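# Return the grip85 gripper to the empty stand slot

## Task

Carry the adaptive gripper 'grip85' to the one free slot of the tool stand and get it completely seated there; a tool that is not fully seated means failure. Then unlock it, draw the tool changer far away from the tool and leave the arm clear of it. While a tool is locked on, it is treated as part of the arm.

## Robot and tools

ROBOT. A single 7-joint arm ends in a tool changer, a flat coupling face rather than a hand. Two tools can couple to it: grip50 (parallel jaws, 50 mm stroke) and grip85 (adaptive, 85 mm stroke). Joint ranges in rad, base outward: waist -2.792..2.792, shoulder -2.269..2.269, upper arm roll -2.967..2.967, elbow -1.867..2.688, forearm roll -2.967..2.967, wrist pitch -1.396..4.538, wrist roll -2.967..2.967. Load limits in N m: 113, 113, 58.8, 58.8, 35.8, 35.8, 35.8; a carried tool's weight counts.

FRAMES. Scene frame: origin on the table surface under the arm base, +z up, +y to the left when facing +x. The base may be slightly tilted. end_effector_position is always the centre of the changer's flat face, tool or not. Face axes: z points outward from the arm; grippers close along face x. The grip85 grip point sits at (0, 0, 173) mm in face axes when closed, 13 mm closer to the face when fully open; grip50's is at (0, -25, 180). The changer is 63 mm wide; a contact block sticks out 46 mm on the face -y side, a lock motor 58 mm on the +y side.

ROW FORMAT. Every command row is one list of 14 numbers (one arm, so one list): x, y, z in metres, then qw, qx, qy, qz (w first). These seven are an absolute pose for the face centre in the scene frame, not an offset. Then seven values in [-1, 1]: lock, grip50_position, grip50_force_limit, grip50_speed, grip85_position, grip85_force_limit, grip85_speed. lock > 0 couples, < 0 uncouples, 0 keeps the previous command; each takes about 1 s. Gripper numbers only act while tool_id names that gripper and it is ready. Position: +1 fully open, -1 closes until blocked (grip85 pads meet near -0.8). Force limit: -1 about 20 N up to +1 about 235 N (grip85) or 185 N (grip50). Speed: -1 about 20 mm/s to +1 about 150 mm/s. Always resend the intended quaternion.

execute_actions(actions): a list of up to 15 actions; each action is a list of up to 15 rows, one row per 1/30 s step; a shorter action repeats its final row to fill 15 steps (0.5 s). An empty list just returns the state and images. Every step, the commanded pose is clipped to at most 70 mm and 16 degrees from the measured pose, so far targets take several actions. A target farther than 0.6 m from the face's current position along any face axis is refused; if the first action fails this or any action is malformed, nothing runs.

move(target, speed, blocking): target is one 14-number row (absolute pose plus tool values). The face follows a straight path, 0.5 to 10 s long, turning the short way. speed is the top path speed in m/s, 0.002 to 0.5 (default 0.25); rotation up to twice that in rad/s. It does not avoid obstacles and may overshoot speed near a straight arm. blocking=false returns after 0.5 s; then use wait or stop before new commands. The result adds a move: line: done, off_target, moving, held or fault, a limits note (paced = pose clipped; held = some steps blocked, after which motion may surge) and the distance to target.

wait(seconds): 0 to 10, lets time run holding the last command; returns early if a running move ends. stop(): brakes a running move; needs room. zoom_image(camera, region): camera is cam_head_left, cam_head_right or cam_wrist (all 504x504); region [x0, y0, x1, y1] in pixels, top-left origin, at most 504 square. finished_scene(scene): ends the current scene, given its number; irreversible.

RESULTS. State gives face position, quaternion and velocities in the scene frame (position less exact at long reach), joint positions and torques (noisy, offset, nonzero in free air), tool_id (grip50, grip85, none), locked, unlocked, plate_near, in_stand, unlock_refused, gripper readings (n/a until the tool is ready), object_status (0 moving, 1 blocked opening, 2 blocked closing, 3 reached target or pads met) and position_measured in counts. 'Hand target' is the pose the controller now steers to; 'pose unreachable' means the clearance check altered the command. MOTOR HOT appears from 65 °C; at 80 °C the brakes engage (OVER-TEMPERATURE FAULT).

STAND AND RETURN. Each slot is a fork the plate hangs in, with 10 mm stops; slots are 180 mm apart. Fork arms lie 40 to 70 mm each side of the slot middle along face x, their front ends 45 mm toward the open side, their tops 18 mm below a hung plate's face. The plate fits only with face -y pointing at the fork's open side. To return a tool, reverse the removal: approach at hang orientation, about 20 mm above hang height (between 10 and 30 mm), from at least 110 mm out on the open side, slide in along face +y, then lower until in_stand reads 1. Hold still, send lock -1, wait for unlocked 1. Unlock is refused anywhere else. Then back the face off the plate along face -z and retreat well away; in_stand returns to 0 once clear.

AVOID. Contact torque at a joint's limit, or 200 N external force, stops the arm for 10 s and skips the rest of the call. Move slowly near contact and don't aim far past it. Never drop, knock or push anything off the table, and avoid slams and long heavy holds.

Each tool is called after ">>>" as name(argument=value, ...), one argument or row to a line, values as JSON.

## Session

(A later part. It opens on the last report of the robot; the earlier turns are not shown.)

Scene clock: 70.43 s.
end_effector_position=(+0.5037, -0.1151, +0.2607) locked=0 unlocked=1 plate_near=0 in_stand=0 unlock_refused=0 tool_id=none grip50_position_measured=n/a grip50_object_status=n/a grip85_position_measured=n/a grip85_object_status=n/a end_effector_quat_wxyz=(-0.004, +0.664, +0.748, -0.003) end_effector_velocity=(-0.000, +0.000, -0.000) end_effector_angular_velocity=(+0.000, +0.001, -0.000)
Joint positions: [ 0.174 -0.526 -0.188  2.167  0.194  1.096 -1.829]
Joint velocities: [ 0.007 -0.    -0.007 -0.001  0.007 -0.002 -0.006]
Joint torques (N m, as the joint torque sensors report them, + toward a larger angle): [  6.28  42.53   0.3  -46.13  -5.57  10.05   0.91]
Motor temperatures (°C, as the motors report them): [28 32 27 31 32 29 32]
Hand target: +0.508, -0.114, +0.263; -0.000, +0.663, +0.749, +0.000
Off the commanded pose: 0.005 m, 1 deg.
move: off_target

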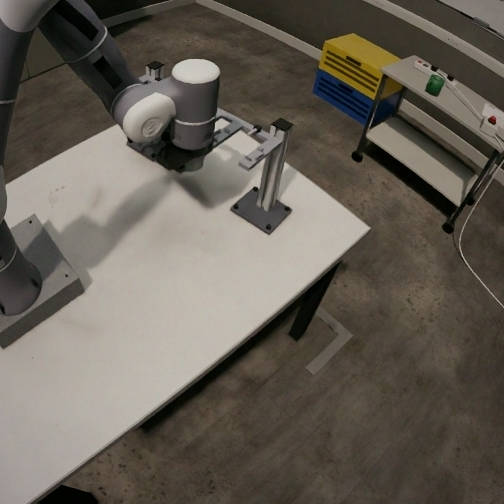

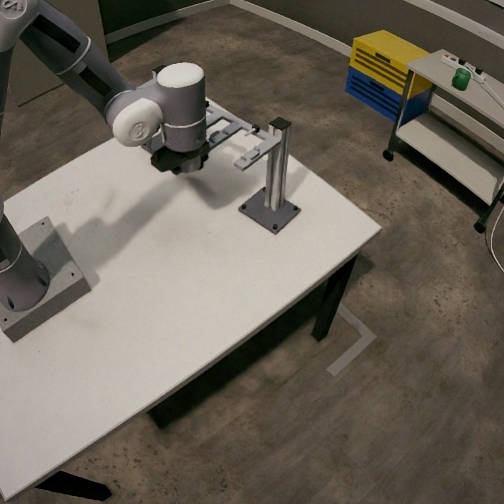

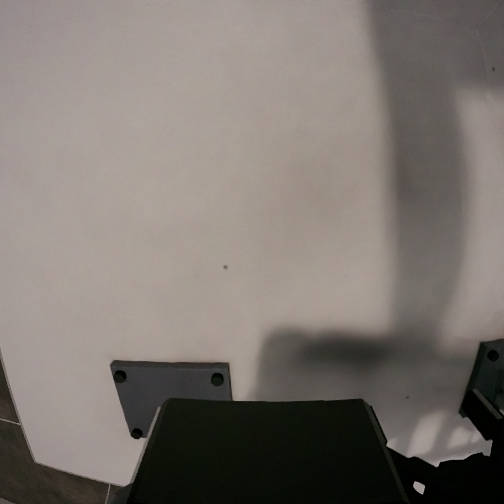

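>>> move(
  target=[0.497,-0.1155,0.263,0,0.6626,0.749,0,0,1,0,0,1,0,0],
  speed=0.03,
)

>>> move(
  target=[0.510,-0.2247,0.263,0,0.6626,0.749,0,0,1,0,0,1,0,0],
  speed=0.05,
)

>>> move(
  target=[0.514,-0.2242,0.263,0,0.6626,0.749,0,0,1,0,0,1,0,0],
  speed=0.01,
)

>>> move(
  target=[0.518,-0.2237,0.263,0,0.6626,0.749,0,0,1,0,0,1,0,0],
  speed=0.01,
)

Scene clock: 73.60 s.
end_effector_position=(+0.4970, -0.1155, +0.2629) locked=0 unlocked=1 plate_near=0 in_stand=0 unlock_refused=0 tool_id=none grip50_position_measured=n/a grip50_object_status=n/a grip85_position_measured=n/a grip85_object_status=n/a end_effector_quat_wxyz=(-0.000, +0.663, +0.749, -0.000) end_effector_velocity=(-0.000, -0.000, -0.000) end_effector_angular_velocity=(-0.000, -0.000, -0.000)
Joint positions: [ 0.176 -0.512 -0.189  2.192  0.195  1.116 -1.834]
Joint velocities: [ 0.    -0.     0.     0.     0.     0.001  0.   ]
Joint torques (N m, as the joint torque sensors report them, + toward a larger angle): [ -1.1   40.57  -2.46 -16.83  -1.88   4.98  -0.61]
Motor temperatures (°C, as the motors report them): [28 32 27 32 32 29 32]
Hand target: +0.497, -0.116, +0.263; -0.000, +0.663, +0.749, +0.000
Off the commanded pose: 0.000 m, 0 deg.
move: done

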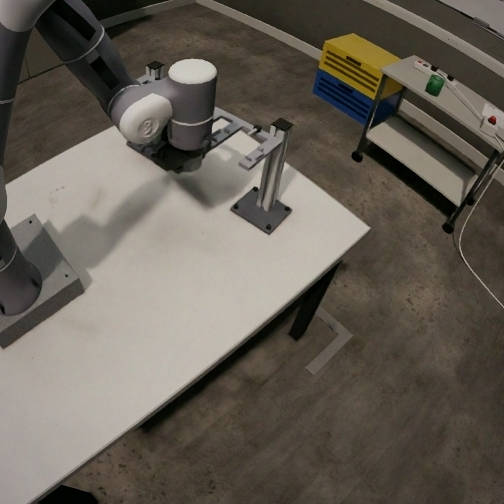

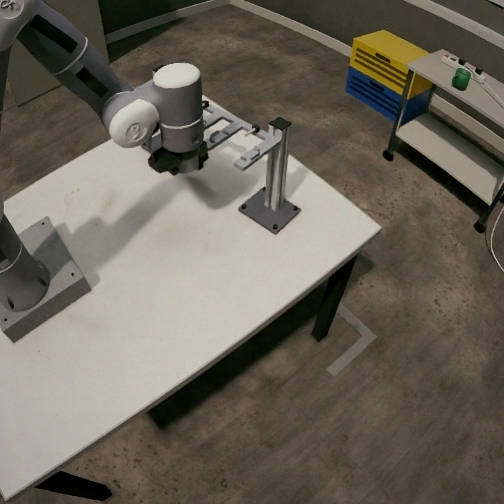

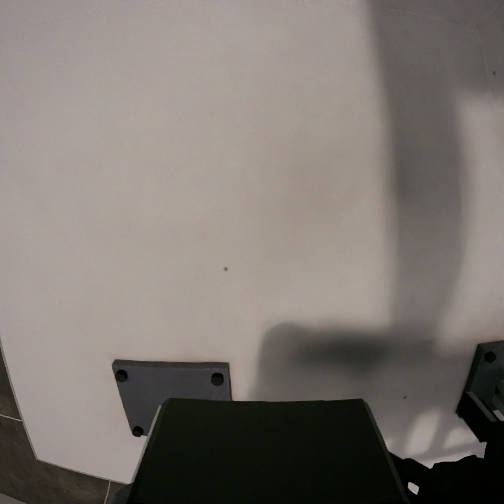

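Scene clock: 76.07 s.
end_effector_position=(+0.5103, -0.2244, +0.2631) locked=0 unlocked=1 plate_near=0 in_stand=0 unlock_refused=0 tool_id=none grip50_position_measured=n/a grip50_object_status=n/a grip85_position_measured=n/a grip85_object_status=n/a end_effector_quat_wxyz=(+0.000, +0.663, +0.749, +0.000) end_effector_velocity=(+0.000, +0.000, -0.000) end_effector_angular_velocity=(+0.000, -0.000, +0.000)
Joint positions: [-0.036 -0.577 -0.194  2.048  0.195  1.038 -2.037]
Joint velocities: [-0.001  0.     0.001 -0.    -0.    -0.     0.   ]
Joint torques (N m, as the joint torque sensors report them, + toward a larger angle): [ -1.88  44.14  -2.06 -19.75  -1.99   3.28  -0.45]
Motor temperatures (°C, as the motors report them): [28 33 27 32 32 29 32]
Hand target: +0.510, -0.224, +0.263; -0.000, +0.663, +0.749, +0.000
Off the commanded pose: 0.000 m, 0 deg.
move: done

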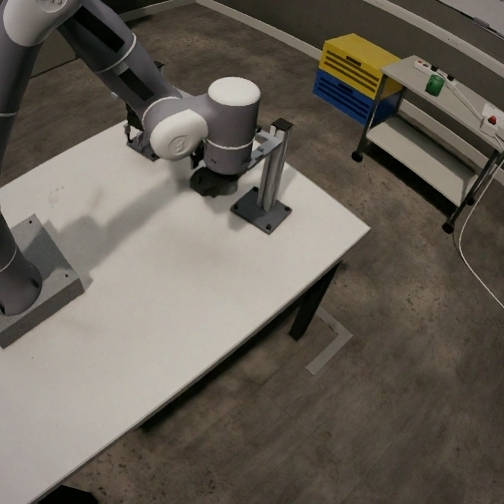

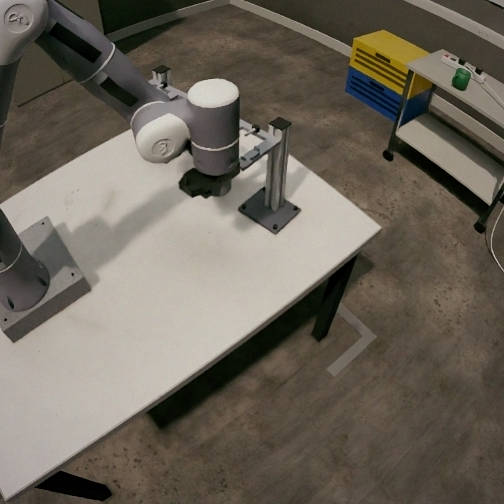

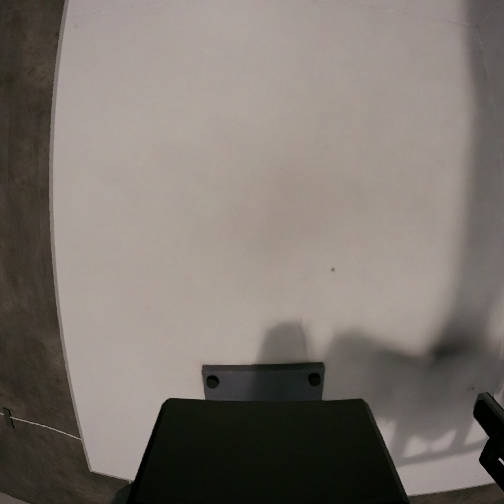

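Scene clock: 76.77 s.
end_effector_position=(+0.5140, -0.2242, +0.2630) locked=0 unlocked=1 plate_near=0 in_stand=0 unlock_refused=0 tool_id=none grip50_position_measured=n/a grip50_object_status=n/a grip85_position_measured=n/a grip85_object_status=n/a end_effector_quat_wxyz=(+0.000, +0.663, +0.749, +0.000) end_effector_velocity=(+0.000, +0.000, -0.000) end_effector_angular_velocity=(-0.000, +0.000, +0.000)
Joint positions: [-0.035 -0.582 -0.194  2.038  0.195  1.033 -2.035]
Joint velocities: [ 0.001 -0.    -0.    -0.    -0.    -0.     0.   ]
Joint torques (N m, as the joint torque sensors report them, + toward a larger angle): [ -0.72  44.29  -3.25 -19.75  -2.18   3.22   0.38]
Motor temperatures (°C, as the motors report them): [28 33 27 32 32 29 32]
Hand target: +0.514, -0.224, +0.263; +0.000, +0.663, +0.749, -0.000
Off the commanded pose: 0.000 m, 0 deg.
move: done

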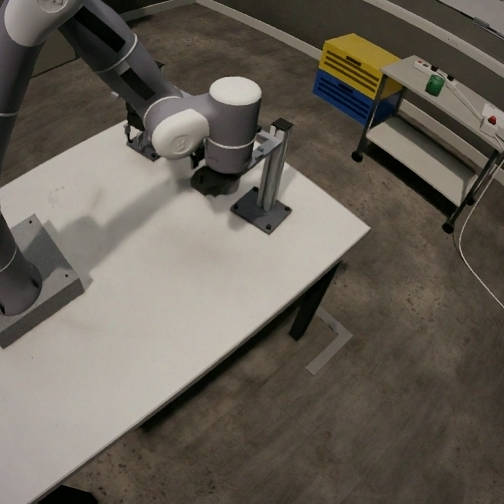

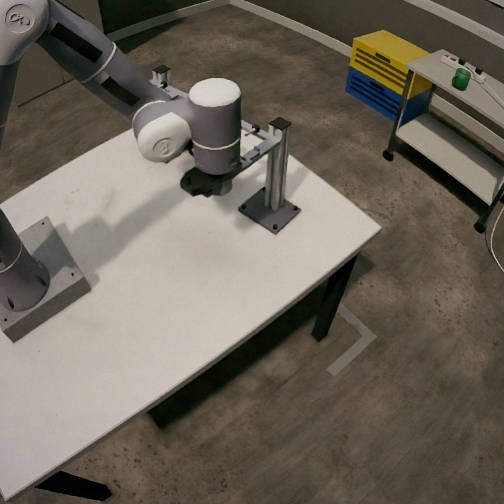

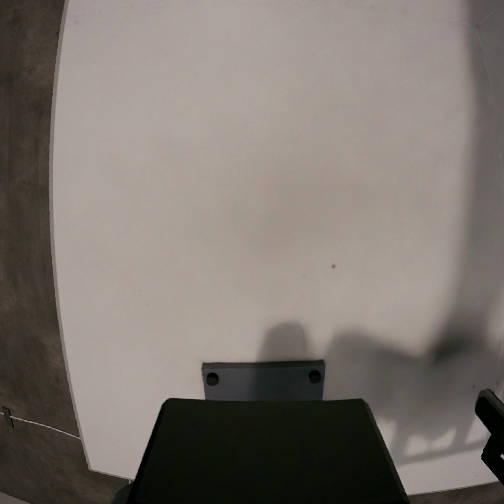

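Scene clock: 77.47 s.
end_effector_position=(+0.5180, -0.2237, +0.2630) locked=0 unlocked=1 plate_near=0 in_stand=0 unlock_refused=0 tool_id=none grip50_position_measured=n/a grip50_object_status=n/a grip85_position_measured=n/a grip85_object_status=n/a end_effector_quat_wxyz=(+0.000, +0.663, +0.749, +0.000) end_effector_velocity=(+0.000, -0.000, -0.000) end_effector_angular_velocity=(-0.000, +0.000, -0.000)
Joint positions: [-0.033 -0.588 -0.194  2.027  0.195  1.027 -2.032]
Joint velocities: [ 0.001 -0.    -0.001 -0.    -0.    -0.     0.   ]
Joint torques (N m, as the joint torque sensors report them, + toward a larger angle): [ -0.77  44.52  -3.46 -19.89  -2.4    3.29   0.52]
Motor temperatures (°C, as the motors report them): [28 33 27 32 32 29 32]
Hand target: +0.518, -0.224, +0.263; +0.000, +0.663, +0.749, -0.000
Off the commanded pose: 0.000 m, 0 deg.
move: done

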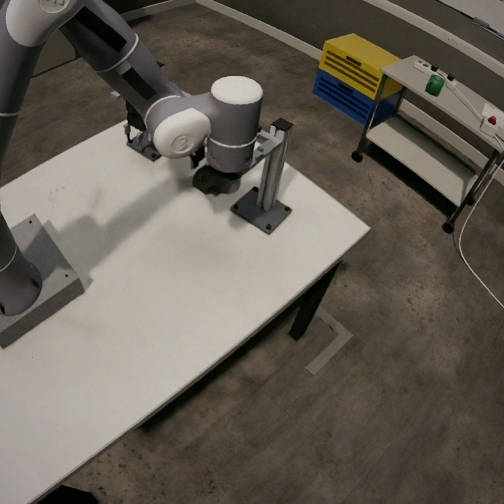

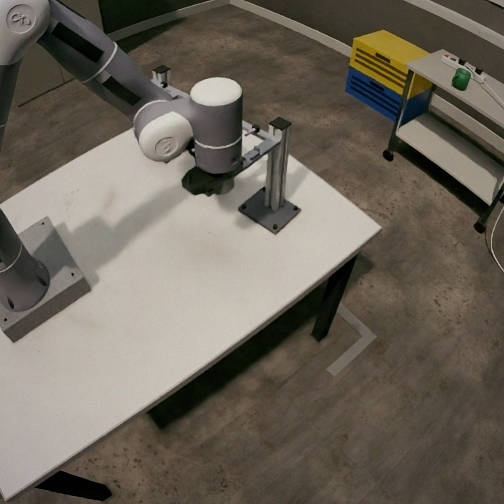

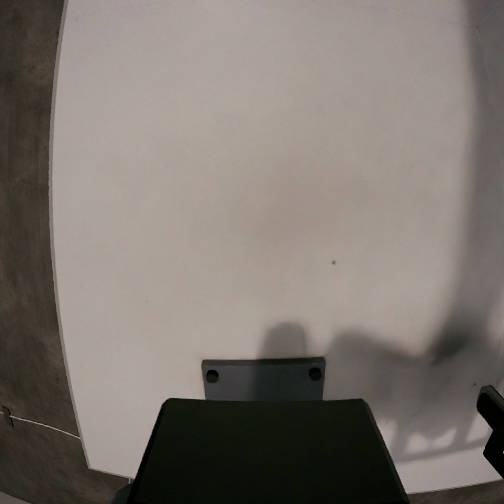

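>>> move(
  target=[0.521,-0.2233,0.263,0,0.6626,0.749,0,0,1,0,0,1,0,0],
  speed=0.01,
)

Scene clock: 79.17 s.
end_effector_position=(+0.5207, -0.2234, +0.2629) locked=0 unlocked=1 plate_near=0 in_stand=0 unlock_refused=0 tool_id=none grip50_position_measured=n/a grip50_object_status=n/a grip85_position_measured=n/a grip85_object_status=n/a end_effector_quat_wxyz=(-0.000, +0.663, +0.749, -0.000) end_effector_velocity=(-0.000, -0.000, -0.000) end_effector_angular_velocity=(-0.000, +0.001, -0.000)
Joint positions: [-0.032 -0.592 -0.195  2.019  0.195  1.022 -2.03 ]
Joint velocities: [ 0.001 -0.    -0.001 -0.    -0.    -0.001 -0.   ]
Joint torques (N m, as the joint torque sensors report them, + toward a larger angle): [ -0.17  45.29  -2.81 -22.09  -2.27   3.82   0.4 ]
Motor temperatures (°C, as the motors report them): [28 33 27 32 32 29 32]
Hand target: +0.521, -0.223, +0.263; +0.000, +0.663, +0.749, -0.000
Off the commanded pose: 0.000 m, 0 deg.
move: done

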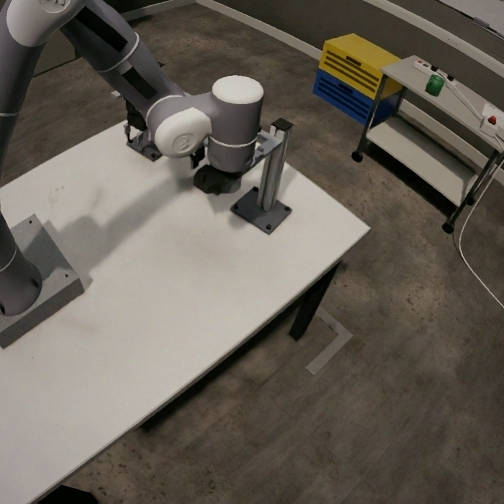

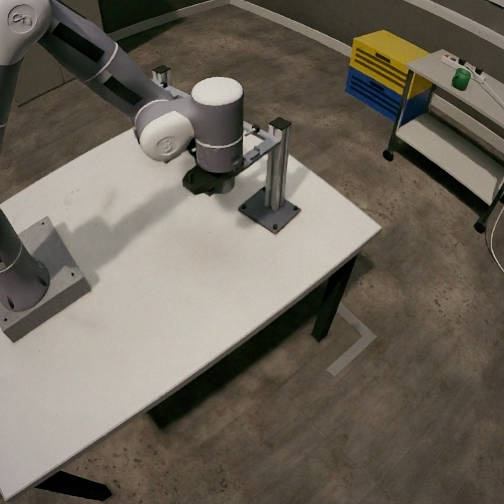

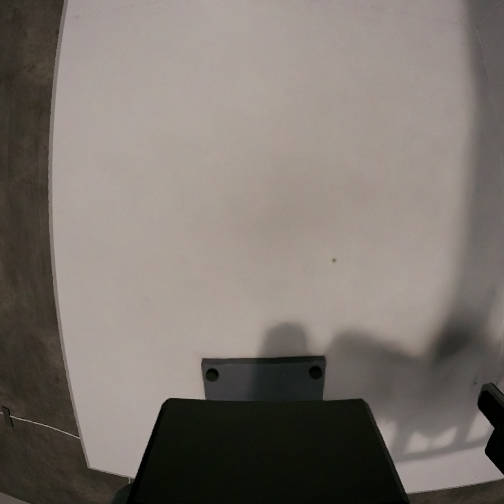

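>>> move(
  target=[0.514,-0.2242,0.263,0,0.6488,0.761,0,0,1,0,0,1,0,0],
  speed=0.03,
)

>>> move(
  target=[0.505,-0.170,0.263,0,0.6488,0.761,0,0,1,0,0,1,0,0],
  speed=0.05,
)

>>> move(
  target=[0.5613,-0.1611,0.263,0,0.6488,0.761,0,0,1,0,0,1,0,0],
  speed=0.02,
)

>>> move(
  target=[0.5607,-0.1571,0.263,0,0.6488,0.761,0,0,1,0,0,1,0,0],
  speed=0.01,
)

>>> move(
  target=[0.5600,-0.1532,0.263,0,0.6488,0.761,0,0,1,0,0,1,0,0],
  speed=0.01,
)

Scene clock: 84.17 s.
end_effector_position=(+0.5139, -0.2242, +0.2629) locked=0 unlocked=1 plate_near=0 in_stand=0 unlock_refused=0 tool_id=none grip50_position_measured=n/a grip50_object_status=n/a grip85_position_measured=n/a grip85_object_status=n/a end_effector_quat_wxyz=(-0.000, +0.649, +0.761, -0.000) end_effector_velocity=(-0.000, +0.000, -0.000) end_effector_angular_velocity=(+0.000, +0.000, +0.001)
Joint positions: [-0.04  -0.582 -0.189  2.038  0.19   1.033 -2.067]
Joint velocities: [ 0.    -0.     0.     0.     0.    -0.    -0.001]
Joint torques (N m, as the joint torque sensors report them, + toward a larger angle): [ -0.83  45.15  -2.64 -18.85  -2.39   5.01  -0.58]
Motor temperatures (°C, as the motors report them): [28 33 27 32 32 29 32]
Hand target: +0.514, -0.224, +0.263; -0.000, +0.649, +0.761, +0.000
Off the commanded pose: 0.000 m, 0 deg.
move: done

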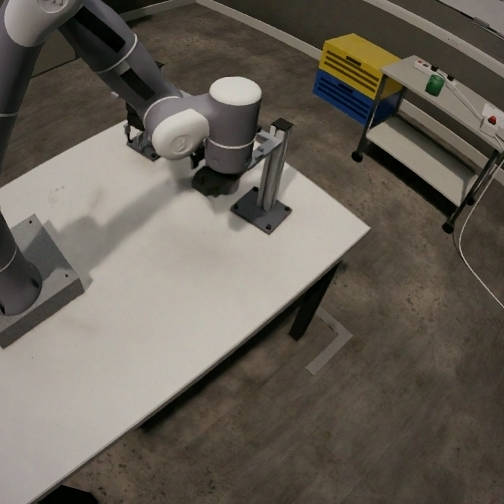

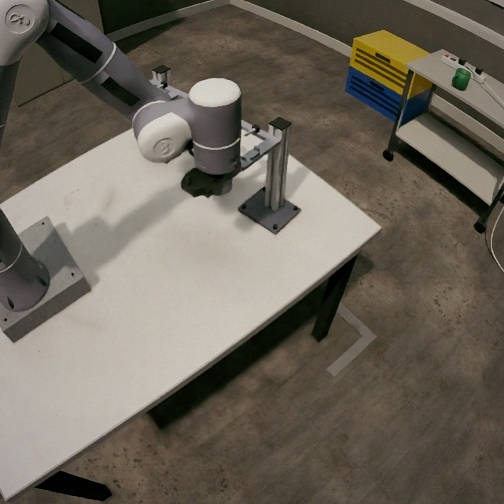

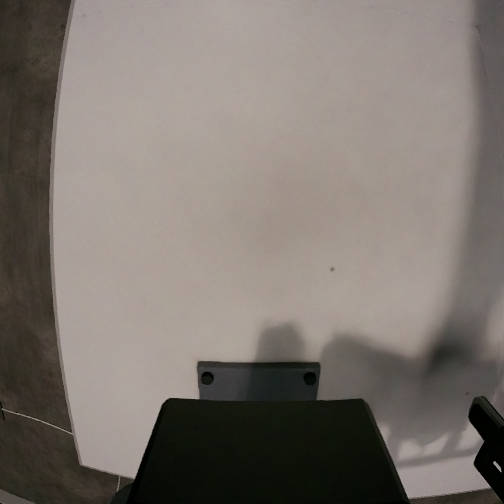

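Scene clock: 85.53 s.
end_effector_position=(+0.5048, -0.1701, +0.2629) locked=0 unlocked=1 plate_near=0 in_stand=0 unlock_refused=0 tool_id=none grip50_position_measured=n/a grip50_object_status=n/a grip85_position_measured=n/a grip85_object_status=n/a end_effector_quat_wxyz=(-0.000, +0.649, +0.761, -0.000) end_effector_velocity=(+0.000, -0.000, +0.000) end_effector_angular_velocity=(-0.000, +0.000, +0.000)
Joint positions: [ 0.062 -0.542 -0.187  2.125  0.19   1.08  -1.972]
Joint velocities: [ 0.001  0.    -0.001 -0.    -0.    -0.    -0.   ]
Joint torques (N m, as the joint torque sensors report them, + toward a larger angle): [ -1.44  42.52  -3.05 -17.67  -1.85   4.92   0.5 ]
Motor temperatures (°C, as the motors report them): [28 33 27 32 32 29 32]
Hand target: +0.505, -0.170, +0.263; +0.000, +0.649, +0.761, -0.000
Off the commanded pose: 0.000 m, 0 deg.
move: done

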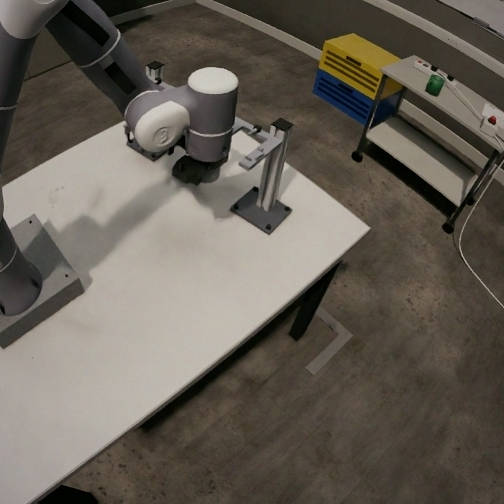

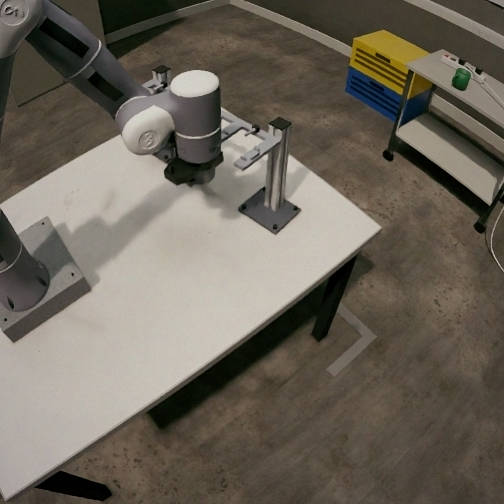

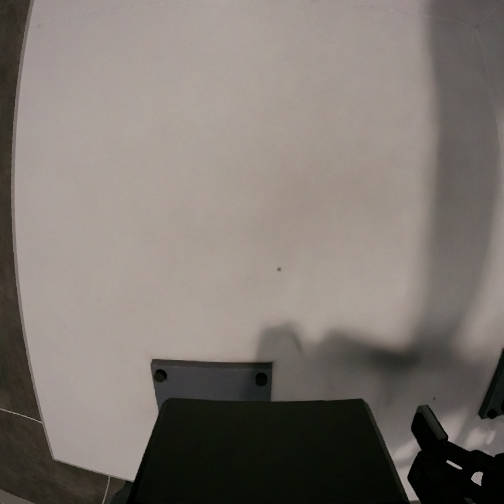

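Scene clock: 88.63 s.
end_effector_position=(+0.5613, -0.1610, +0.2631) locked=0 unlocked=1 plate_near=0 in_stand=0 unlock_refused=0 tool_id=none grip50_position_measured=n/a grip50_object_status=n/a grip85_position_measured=n/a grip85_object_status=n/a end_effector_quat_wxyz=(+0.000, +0.649, +0.761, +0.000) end_effector_velocity=(+0.000, +0.000, +0.000) end_effector_angular_velocity=(+0.000, +0.000, +0.001)
Joint positions: [ 0.075 -0.618 -0.186  1.963  0.185  0.994 -1.938]
Joint velocities: [ 0.  0.  0. -0. -0. -0. -0.]
Joint torques (N m, as the joint torque sensors report them, + toward a larger angle): [ -0.8   46.46  -3.45 -20.76  -2.49   3.29   0.37]
Motor temperatures (°C, as the motors report them): [28 33 27 32 32 29 32]
Hand target: +0.561, -0.161, +0.263; +0.000, +0.649, +0.761, -0.000
Off the commanded pose: 0.000 m, 0 deg.
move: done

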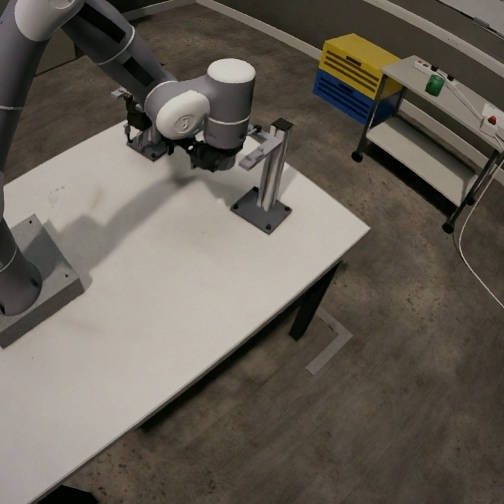

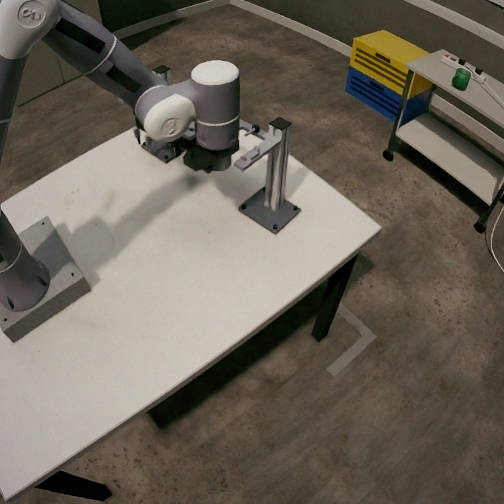

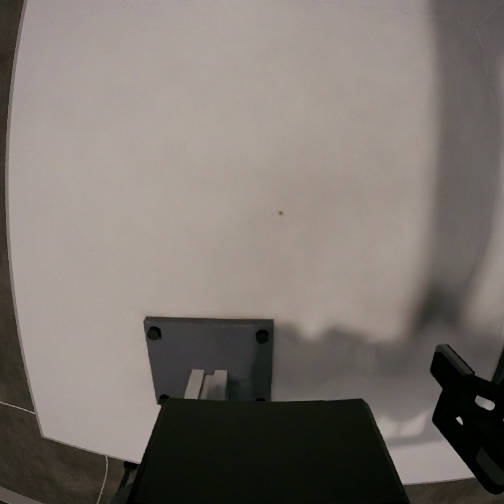

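Scene clock: 89.33 s.
end_effector_position=(+0.5607, -0.1571, +0.2630) locked=0 unlocked=1 plate_near=0 in_stand=0 unlock_refused=0 tool_id=none grip50_position_measured=n/a grip50_object_status=n/a grip85_position_measured=n/a grip85_object_status=n/a end_effector_quat_wxyz=(-0.000, +0.649, +0.761, -0.000) end_effector_velocity=(+0.000, +0.000, -0.000) end_effector_angular_velocity=(+0.000, -0.000, +0.000)
Joint positions: [ 0.082 -0.616 -0.186  1.968  0.185  0.996 -1.932]
Joint velocities: [-0.  0.  0.  0.  0.  0.  0.]
Joint torques (N m, as the joint torque sensors report them, + toward a larger angle): [ -0.81  47.23  -2.86 -19.49  -1.56   4.95   0.53]
Motor temperatures (°C, as the motors report them): [28 33 27 32 32 29 32]
Hand target: +0.561, -0.157, +0.263; +0.000, +0.649, +0.761, -0.000
Off the commanded pose: 0.000 m, 0 deg.
move: done

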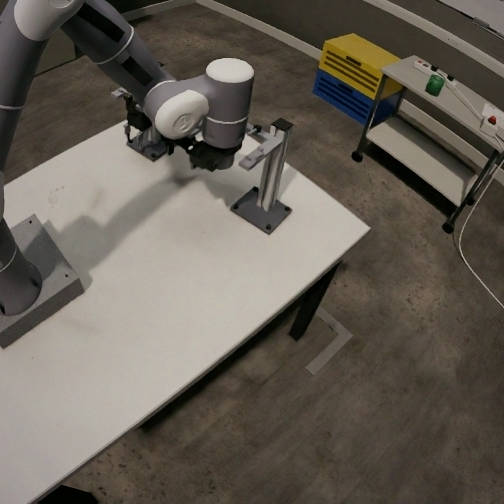

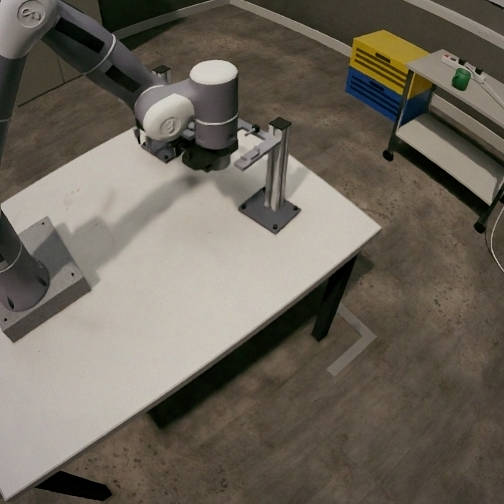

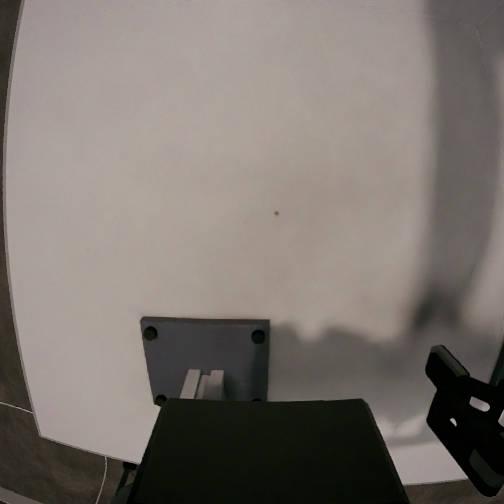

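Scene clock: 90.03 s.
end_effector_position=(+0.5600, -0.1532, +0.2630) locked=0 unlocked=1 plate_near=0 in_stand=0 unlock_refused=0 tool_id=none grip50_position_measured=n/a grip50_object_status=n/a grip85_position_measured=n/a grip85_object_status=n/a end_effector_quat_wxyz=(-0.000, +0.649, +0.761, -0.000) end_effector_velocity=(+0.000, +0.000, +0.000) end_effector_angular_velocity=(+0.000, -0.000, +0.000)
Joint positions: [ 0.089 -0.613 -0.186  1.974  0.185  0.999 -1.926]
Joint velocities: [ 0.     0.     0.001  0.     0.    -0.     0.   ]
Joint torques (N m, as the joint torque sensors report them, + toward a larger angle): [ -0.38  47.13  -2.84 -19.59  -1.52   4.84   0.57]
Motor temperatures (°C, as the motors report them): [28 33 27 32 32 29 32]
Hand target: +0.560, -0.153, +0.263; +0.000, +0.649, +0.761, -0.000
Off the commanded pose: 0.000 m, 0 deg.
move: done

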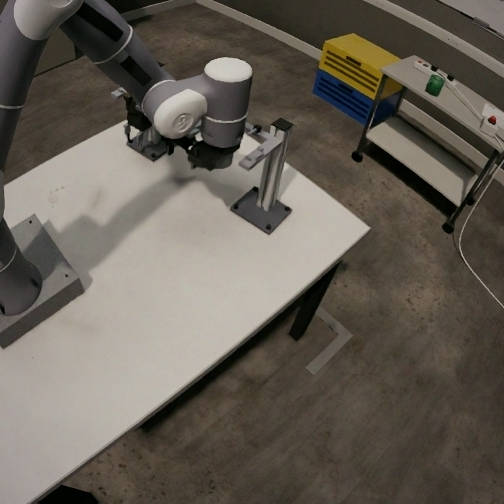

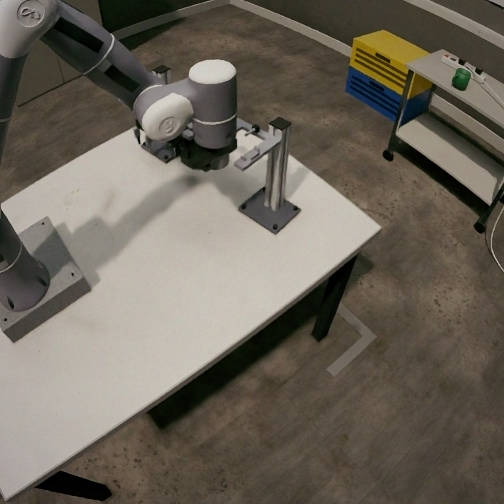

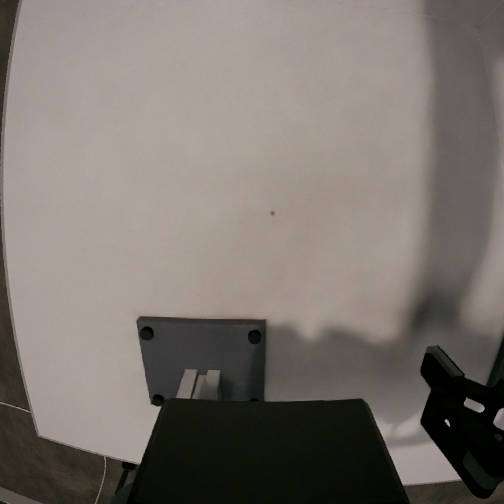

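>>> move(
  target=[0.5595,-0.1502,0.263,0,0.6488,0.761,0,0,1,0,0,1,0,0],
  speed=0.01,
)

>>> move(
  target=[0.5590,-0.1472,0.263,0,0.6488,0.761,0,0,1,0,0,1,0,0],
  speed=0.01,
)

>>> zoom_image(
  camera="cam_head_right",
  region=[160,90,300,200],
)

Scene clock: 101.23 s.
end_effector_position=(+0.5592, -0.1521, +0.2631) locked=0 unlocked=1 plate_near=0 in_stand=0 unlock_refused=0 tool_id=none grip50_position_measured=n/a grip50_object_status=n/a grip85_position_measured=n/a grip85_object_status=n/a end_effector_quat_wxyz=(+0.000, +0.650, +0.760, -0.001) end_effector_velocity=(-0.000, +0.000, +0.000) end_effector_angular_velocity=(+0.000, +0.000, -0.000)
Joint positions: [ 0.094 -0.612 -0.188  1.978  0.185  1.002 -1.921]
Joint velocities: [ 0.001  0.    -0.001  0.     0.001 -0.    -0.   ]
Joint torques (N m, as the joint torque sensors report them, + toward a larger angle): [  9.7   47.32   6.39 -19.27  -1.18   4.39   0.41]
Motor temperatures (°C, as the motors report them): [28 33 27 32 32 29 32]
Hand target: +0.559, -0.150, +0.263; +0.000, +0.649, +0.761, -0.000
Off the commanded pose: 0.002 m, 0 deg.
move: done

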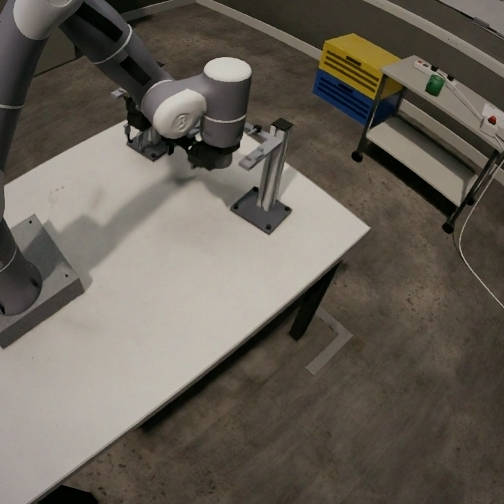

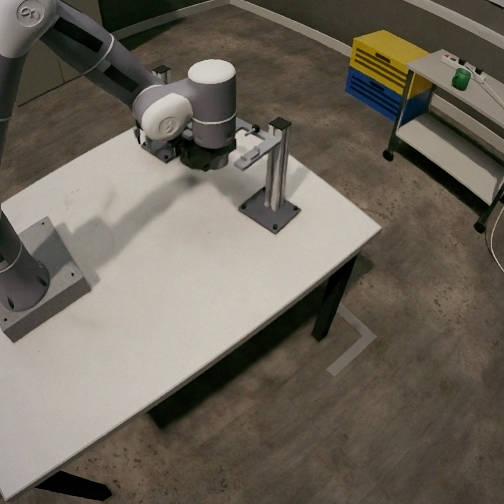

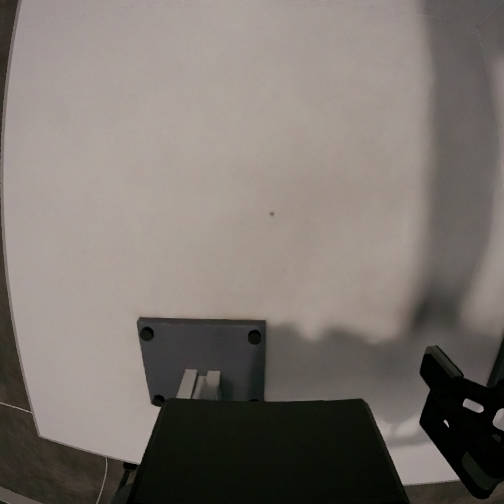

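Scene clock: 101.93 s.
end_effector_position=(+0.5583, -0.1515, +0.2633) locked=0 unlocked=1 plate_near=0 in_stand=0 unlock_refused=0 tool_id=none grip50_position_measured=n/a grip50_object_status=n/a grip85_position_measured=n/a grip85_object_status=n/a end_effector_quat_wxyz=(+0.001, +0.651, +0.759, -0.001) end_effector_velocity=(+0.000, -0.000, +0.000) end_effector_angular_velocity=(+0.000, -0.001, -0.002)
Joint positions: [ 0.099 -0.61  -0.192  1.982  0.186  1.004 -1.916]
Joint velocities: [ 0.002 -0.    -0.002  0.     0.003  0.    -0.   ]
Joint torques (N m, as the joint torque sensors report them, + toward a larger angle): [ 21.8   48.16  18.9  -19.43  -1.29   3.6   -0.22]
Motor temperatures (°C, as the motors report them): [28 34 27 32 32 29 32]
Hand target: +0.559, -0.147, +0.263; +0.000, +0.649, +0.761, -0.000
Off the commanded pose: 0.004 m, 0 deg.
move: off_target

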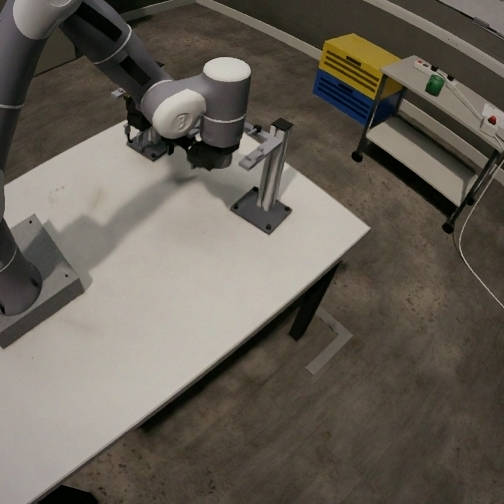

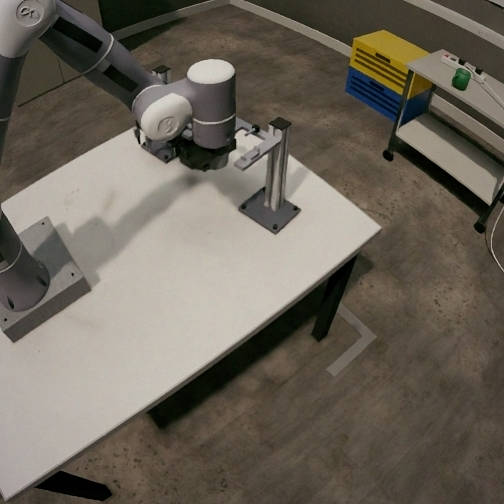

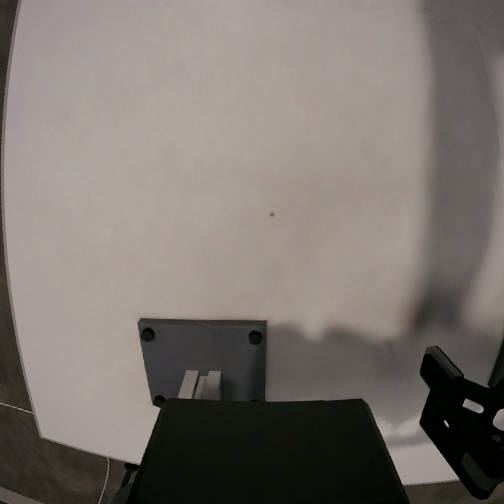

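Region (160, 90, 300, 200) of cam_head_right's 504x504 image, scaled by 3.600, with more detail than that image has; it fills the top 396 rows of this view, and the rest is white.

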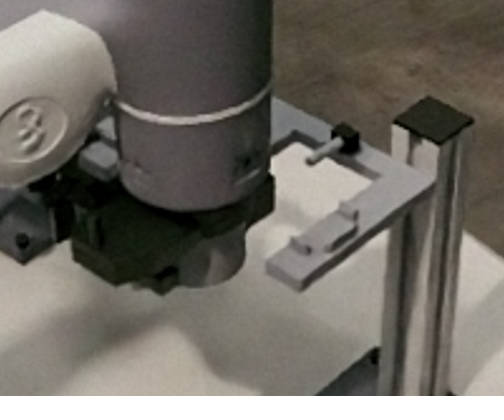

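>>> move(
  target=[0.561,-0.16,0.33,0,0.6488,0.761,0,0,1,0,0,1,0,0],
  speed=0.05,
)

>>> move(
  target=[0.5589,0.0213,0.33,0,0.6488,0.761,0,0,1,0,0,1,0,0],
  speed=0.1,
)

>>> move(
  target=[0.5589,0.0213,0.304,0,0.6488,0.761,0,0,1,0,0,1,0,0],
  speed=0.01,
)

Scene clock: 106.27 s.
end_effector_position=(+0.5611, -0.1600, +0.3300) locked=0 unlocked=1 plate_near=0 in_stand=0 unlock_refused=0 tool_id=none grip50_position_measured=n/a grip50_object_status=n/a grip85_position_measured=n/a grip85_object_status=n/a end_effector_quat_wxyz=(+0.000, +0.649, +0.761, +0.000) end_effector_velocity=(-0.000, +0.000, -0.000) end_effector_angular_velocity=(-0.000, +0.001, +0.000)
Joint positions: [ 0.101 -0.473 -0.22   1.969  0.142  0.856 -1.908]
Joint velocities: [ 0.001 -0.001 -0.001  0.     0.    -0.     0.   ]
Joint torques (N m, as the joint torque sensors report them, + toward a larger angle): [ -0.75  43.91  -3.5  -22.99  -3.08   3.39   0.57]
Motor temperatures (°C, as the motors report them): [28 34 28 32 32 29 32]
Hand target: +0.561, -0.160, +0.330; -0.000, +0.649, +0.761, +0.000
Off the commanded pose: 0.000 m, 0 deg.
move: done

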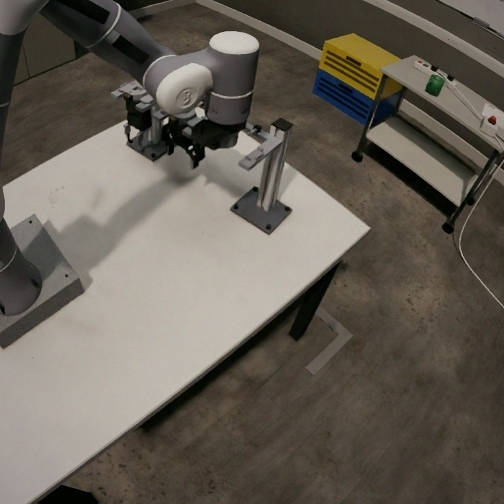

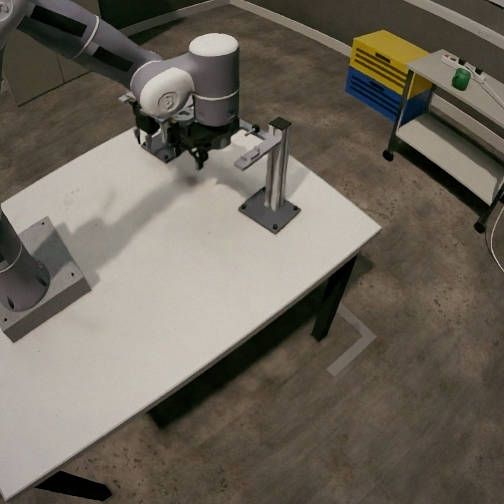

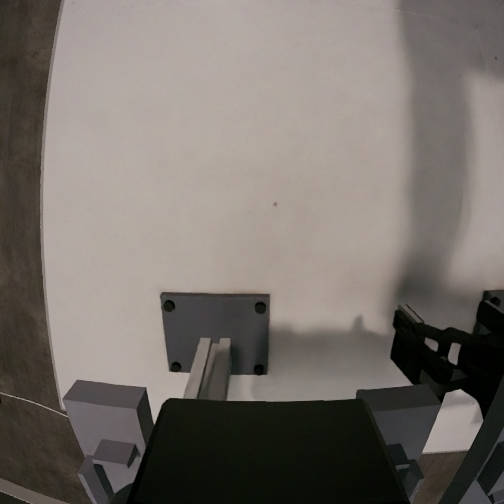

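Scene clock: 108.40 s.
end_effector_position=(+0.5584, +0.0208, +0.3299) locked=0 unlocked=1 plate_near=0 in_stand=0 unlock_refused=0 tool_id=none grip50_position_measured=n/a grip50_object_status=n/a grip85_position_measured=n/a grip85_object_status=n/a end_effector_quat_wxyz=(+0.000, +0.649, +0.761, -0.000) end_effector_velocity=(+0.000, -0.000, -0.000) end_effector_angular_velocity=(-0.000, +0.000, -0.001)
Joint positions: [ 0.381 -0.43  -0.168  2.047  0.099  0.894 -1.556]
Joint velocities: [ 0.    -0.    -0.001 -0.     0.    -0.     0.   ]
Joint torques (N m, as the joint torque sensors report them, + toward a larger angle): [ -0.72  41.94  -2.09 -23.06  -2.64   4.96   0.53]
Motor temperatures (°C, as the motors report them): [28 34 27 32 32 29 32]
Hand target: +0.559, +0.021, +0.330; +0.000, +0.649, +0.761, -0.000
Off the commanded pose: 0.001 m, 0 deg.
move: done

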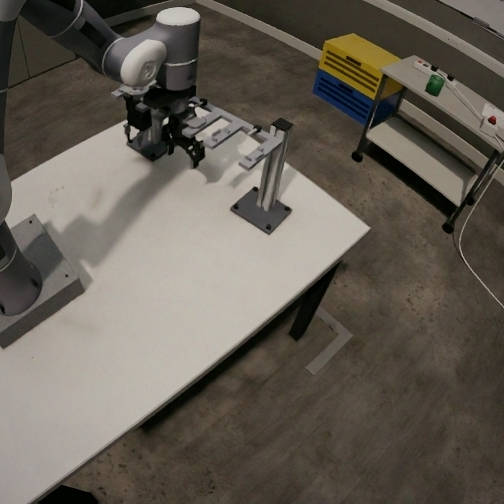

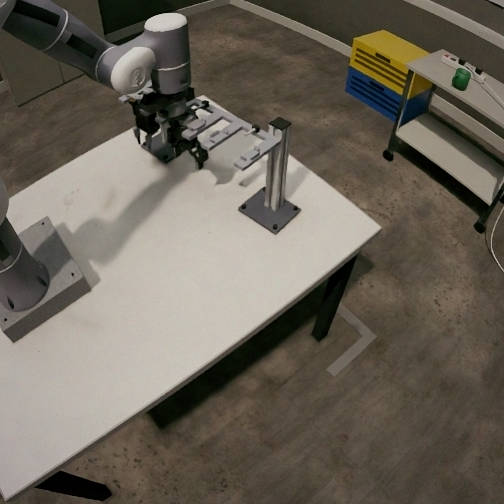

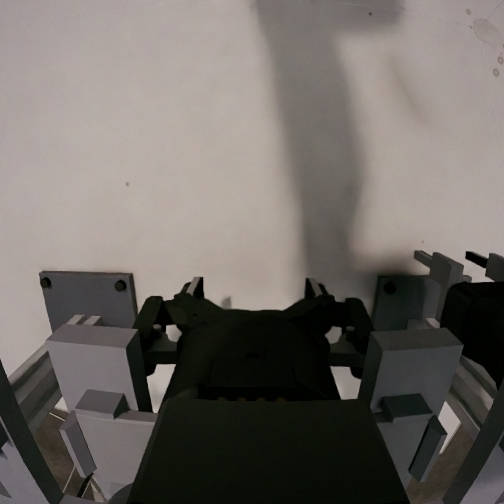

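Scene clock: 111.20 s.
end_effector_position=(+0.5627, +0.0217, +0.3107) locked=0 unlocked=1 plate_near=0 in_stand=0 unlock_refused=0 tool_id=none grip50_position_measured=n/a grip50_object_status=n/a grip85_position_measured=n/a grip85_object_status=n/a end_effector_quat_wxyz=(+0.005, +0.648, +0.761, +0.006) end_effector_velocity=(+0.000, -0.000, +0.000) end_effector_angular_velocity=(+0.001, -0.000, +0.000)
Joint positions: [ 0.371 -0.479 -0.155  2.044  0.111  0.957 -1.564]
Joint velocities: [-0.004  0.     0.003 -0.    -0.001  0.001 -0.   ]
Joint torques (N m, as the joint torque sensors report them, + toward a larger angle): [-0.85 -3.51  3.98 -0.83  1.24 -0.79  0.03]
Motor temperatures (°C, as the motors report them): [28 34 27 32 32 29 32]
Hand target: +0.559, +0.021, +0.304; +0.000, +0.649, +0.761, -0.000
Off the commanded pose: 0.008 m, 1 deg.
move: off_target

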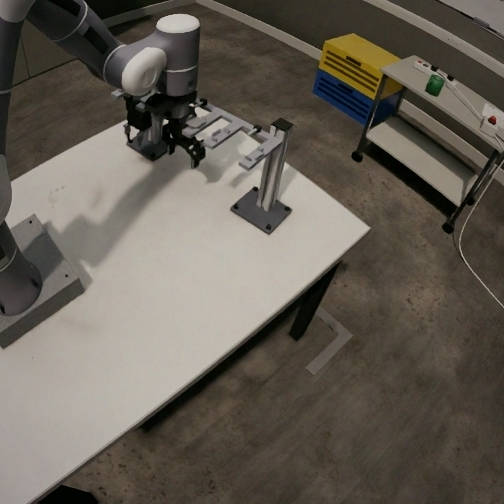

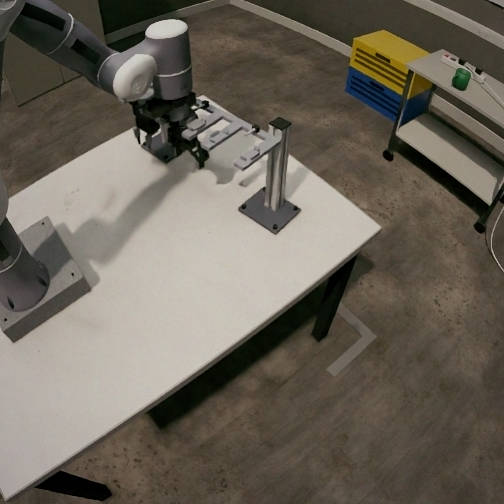

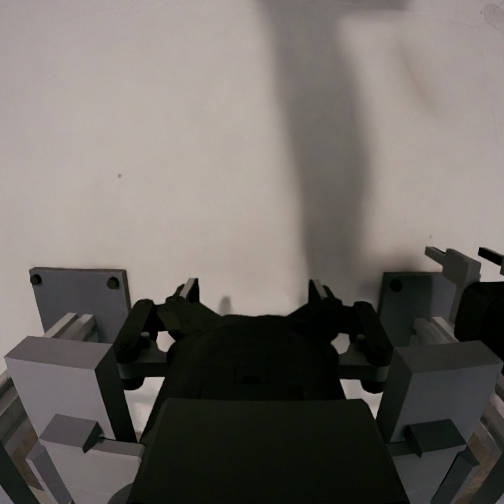

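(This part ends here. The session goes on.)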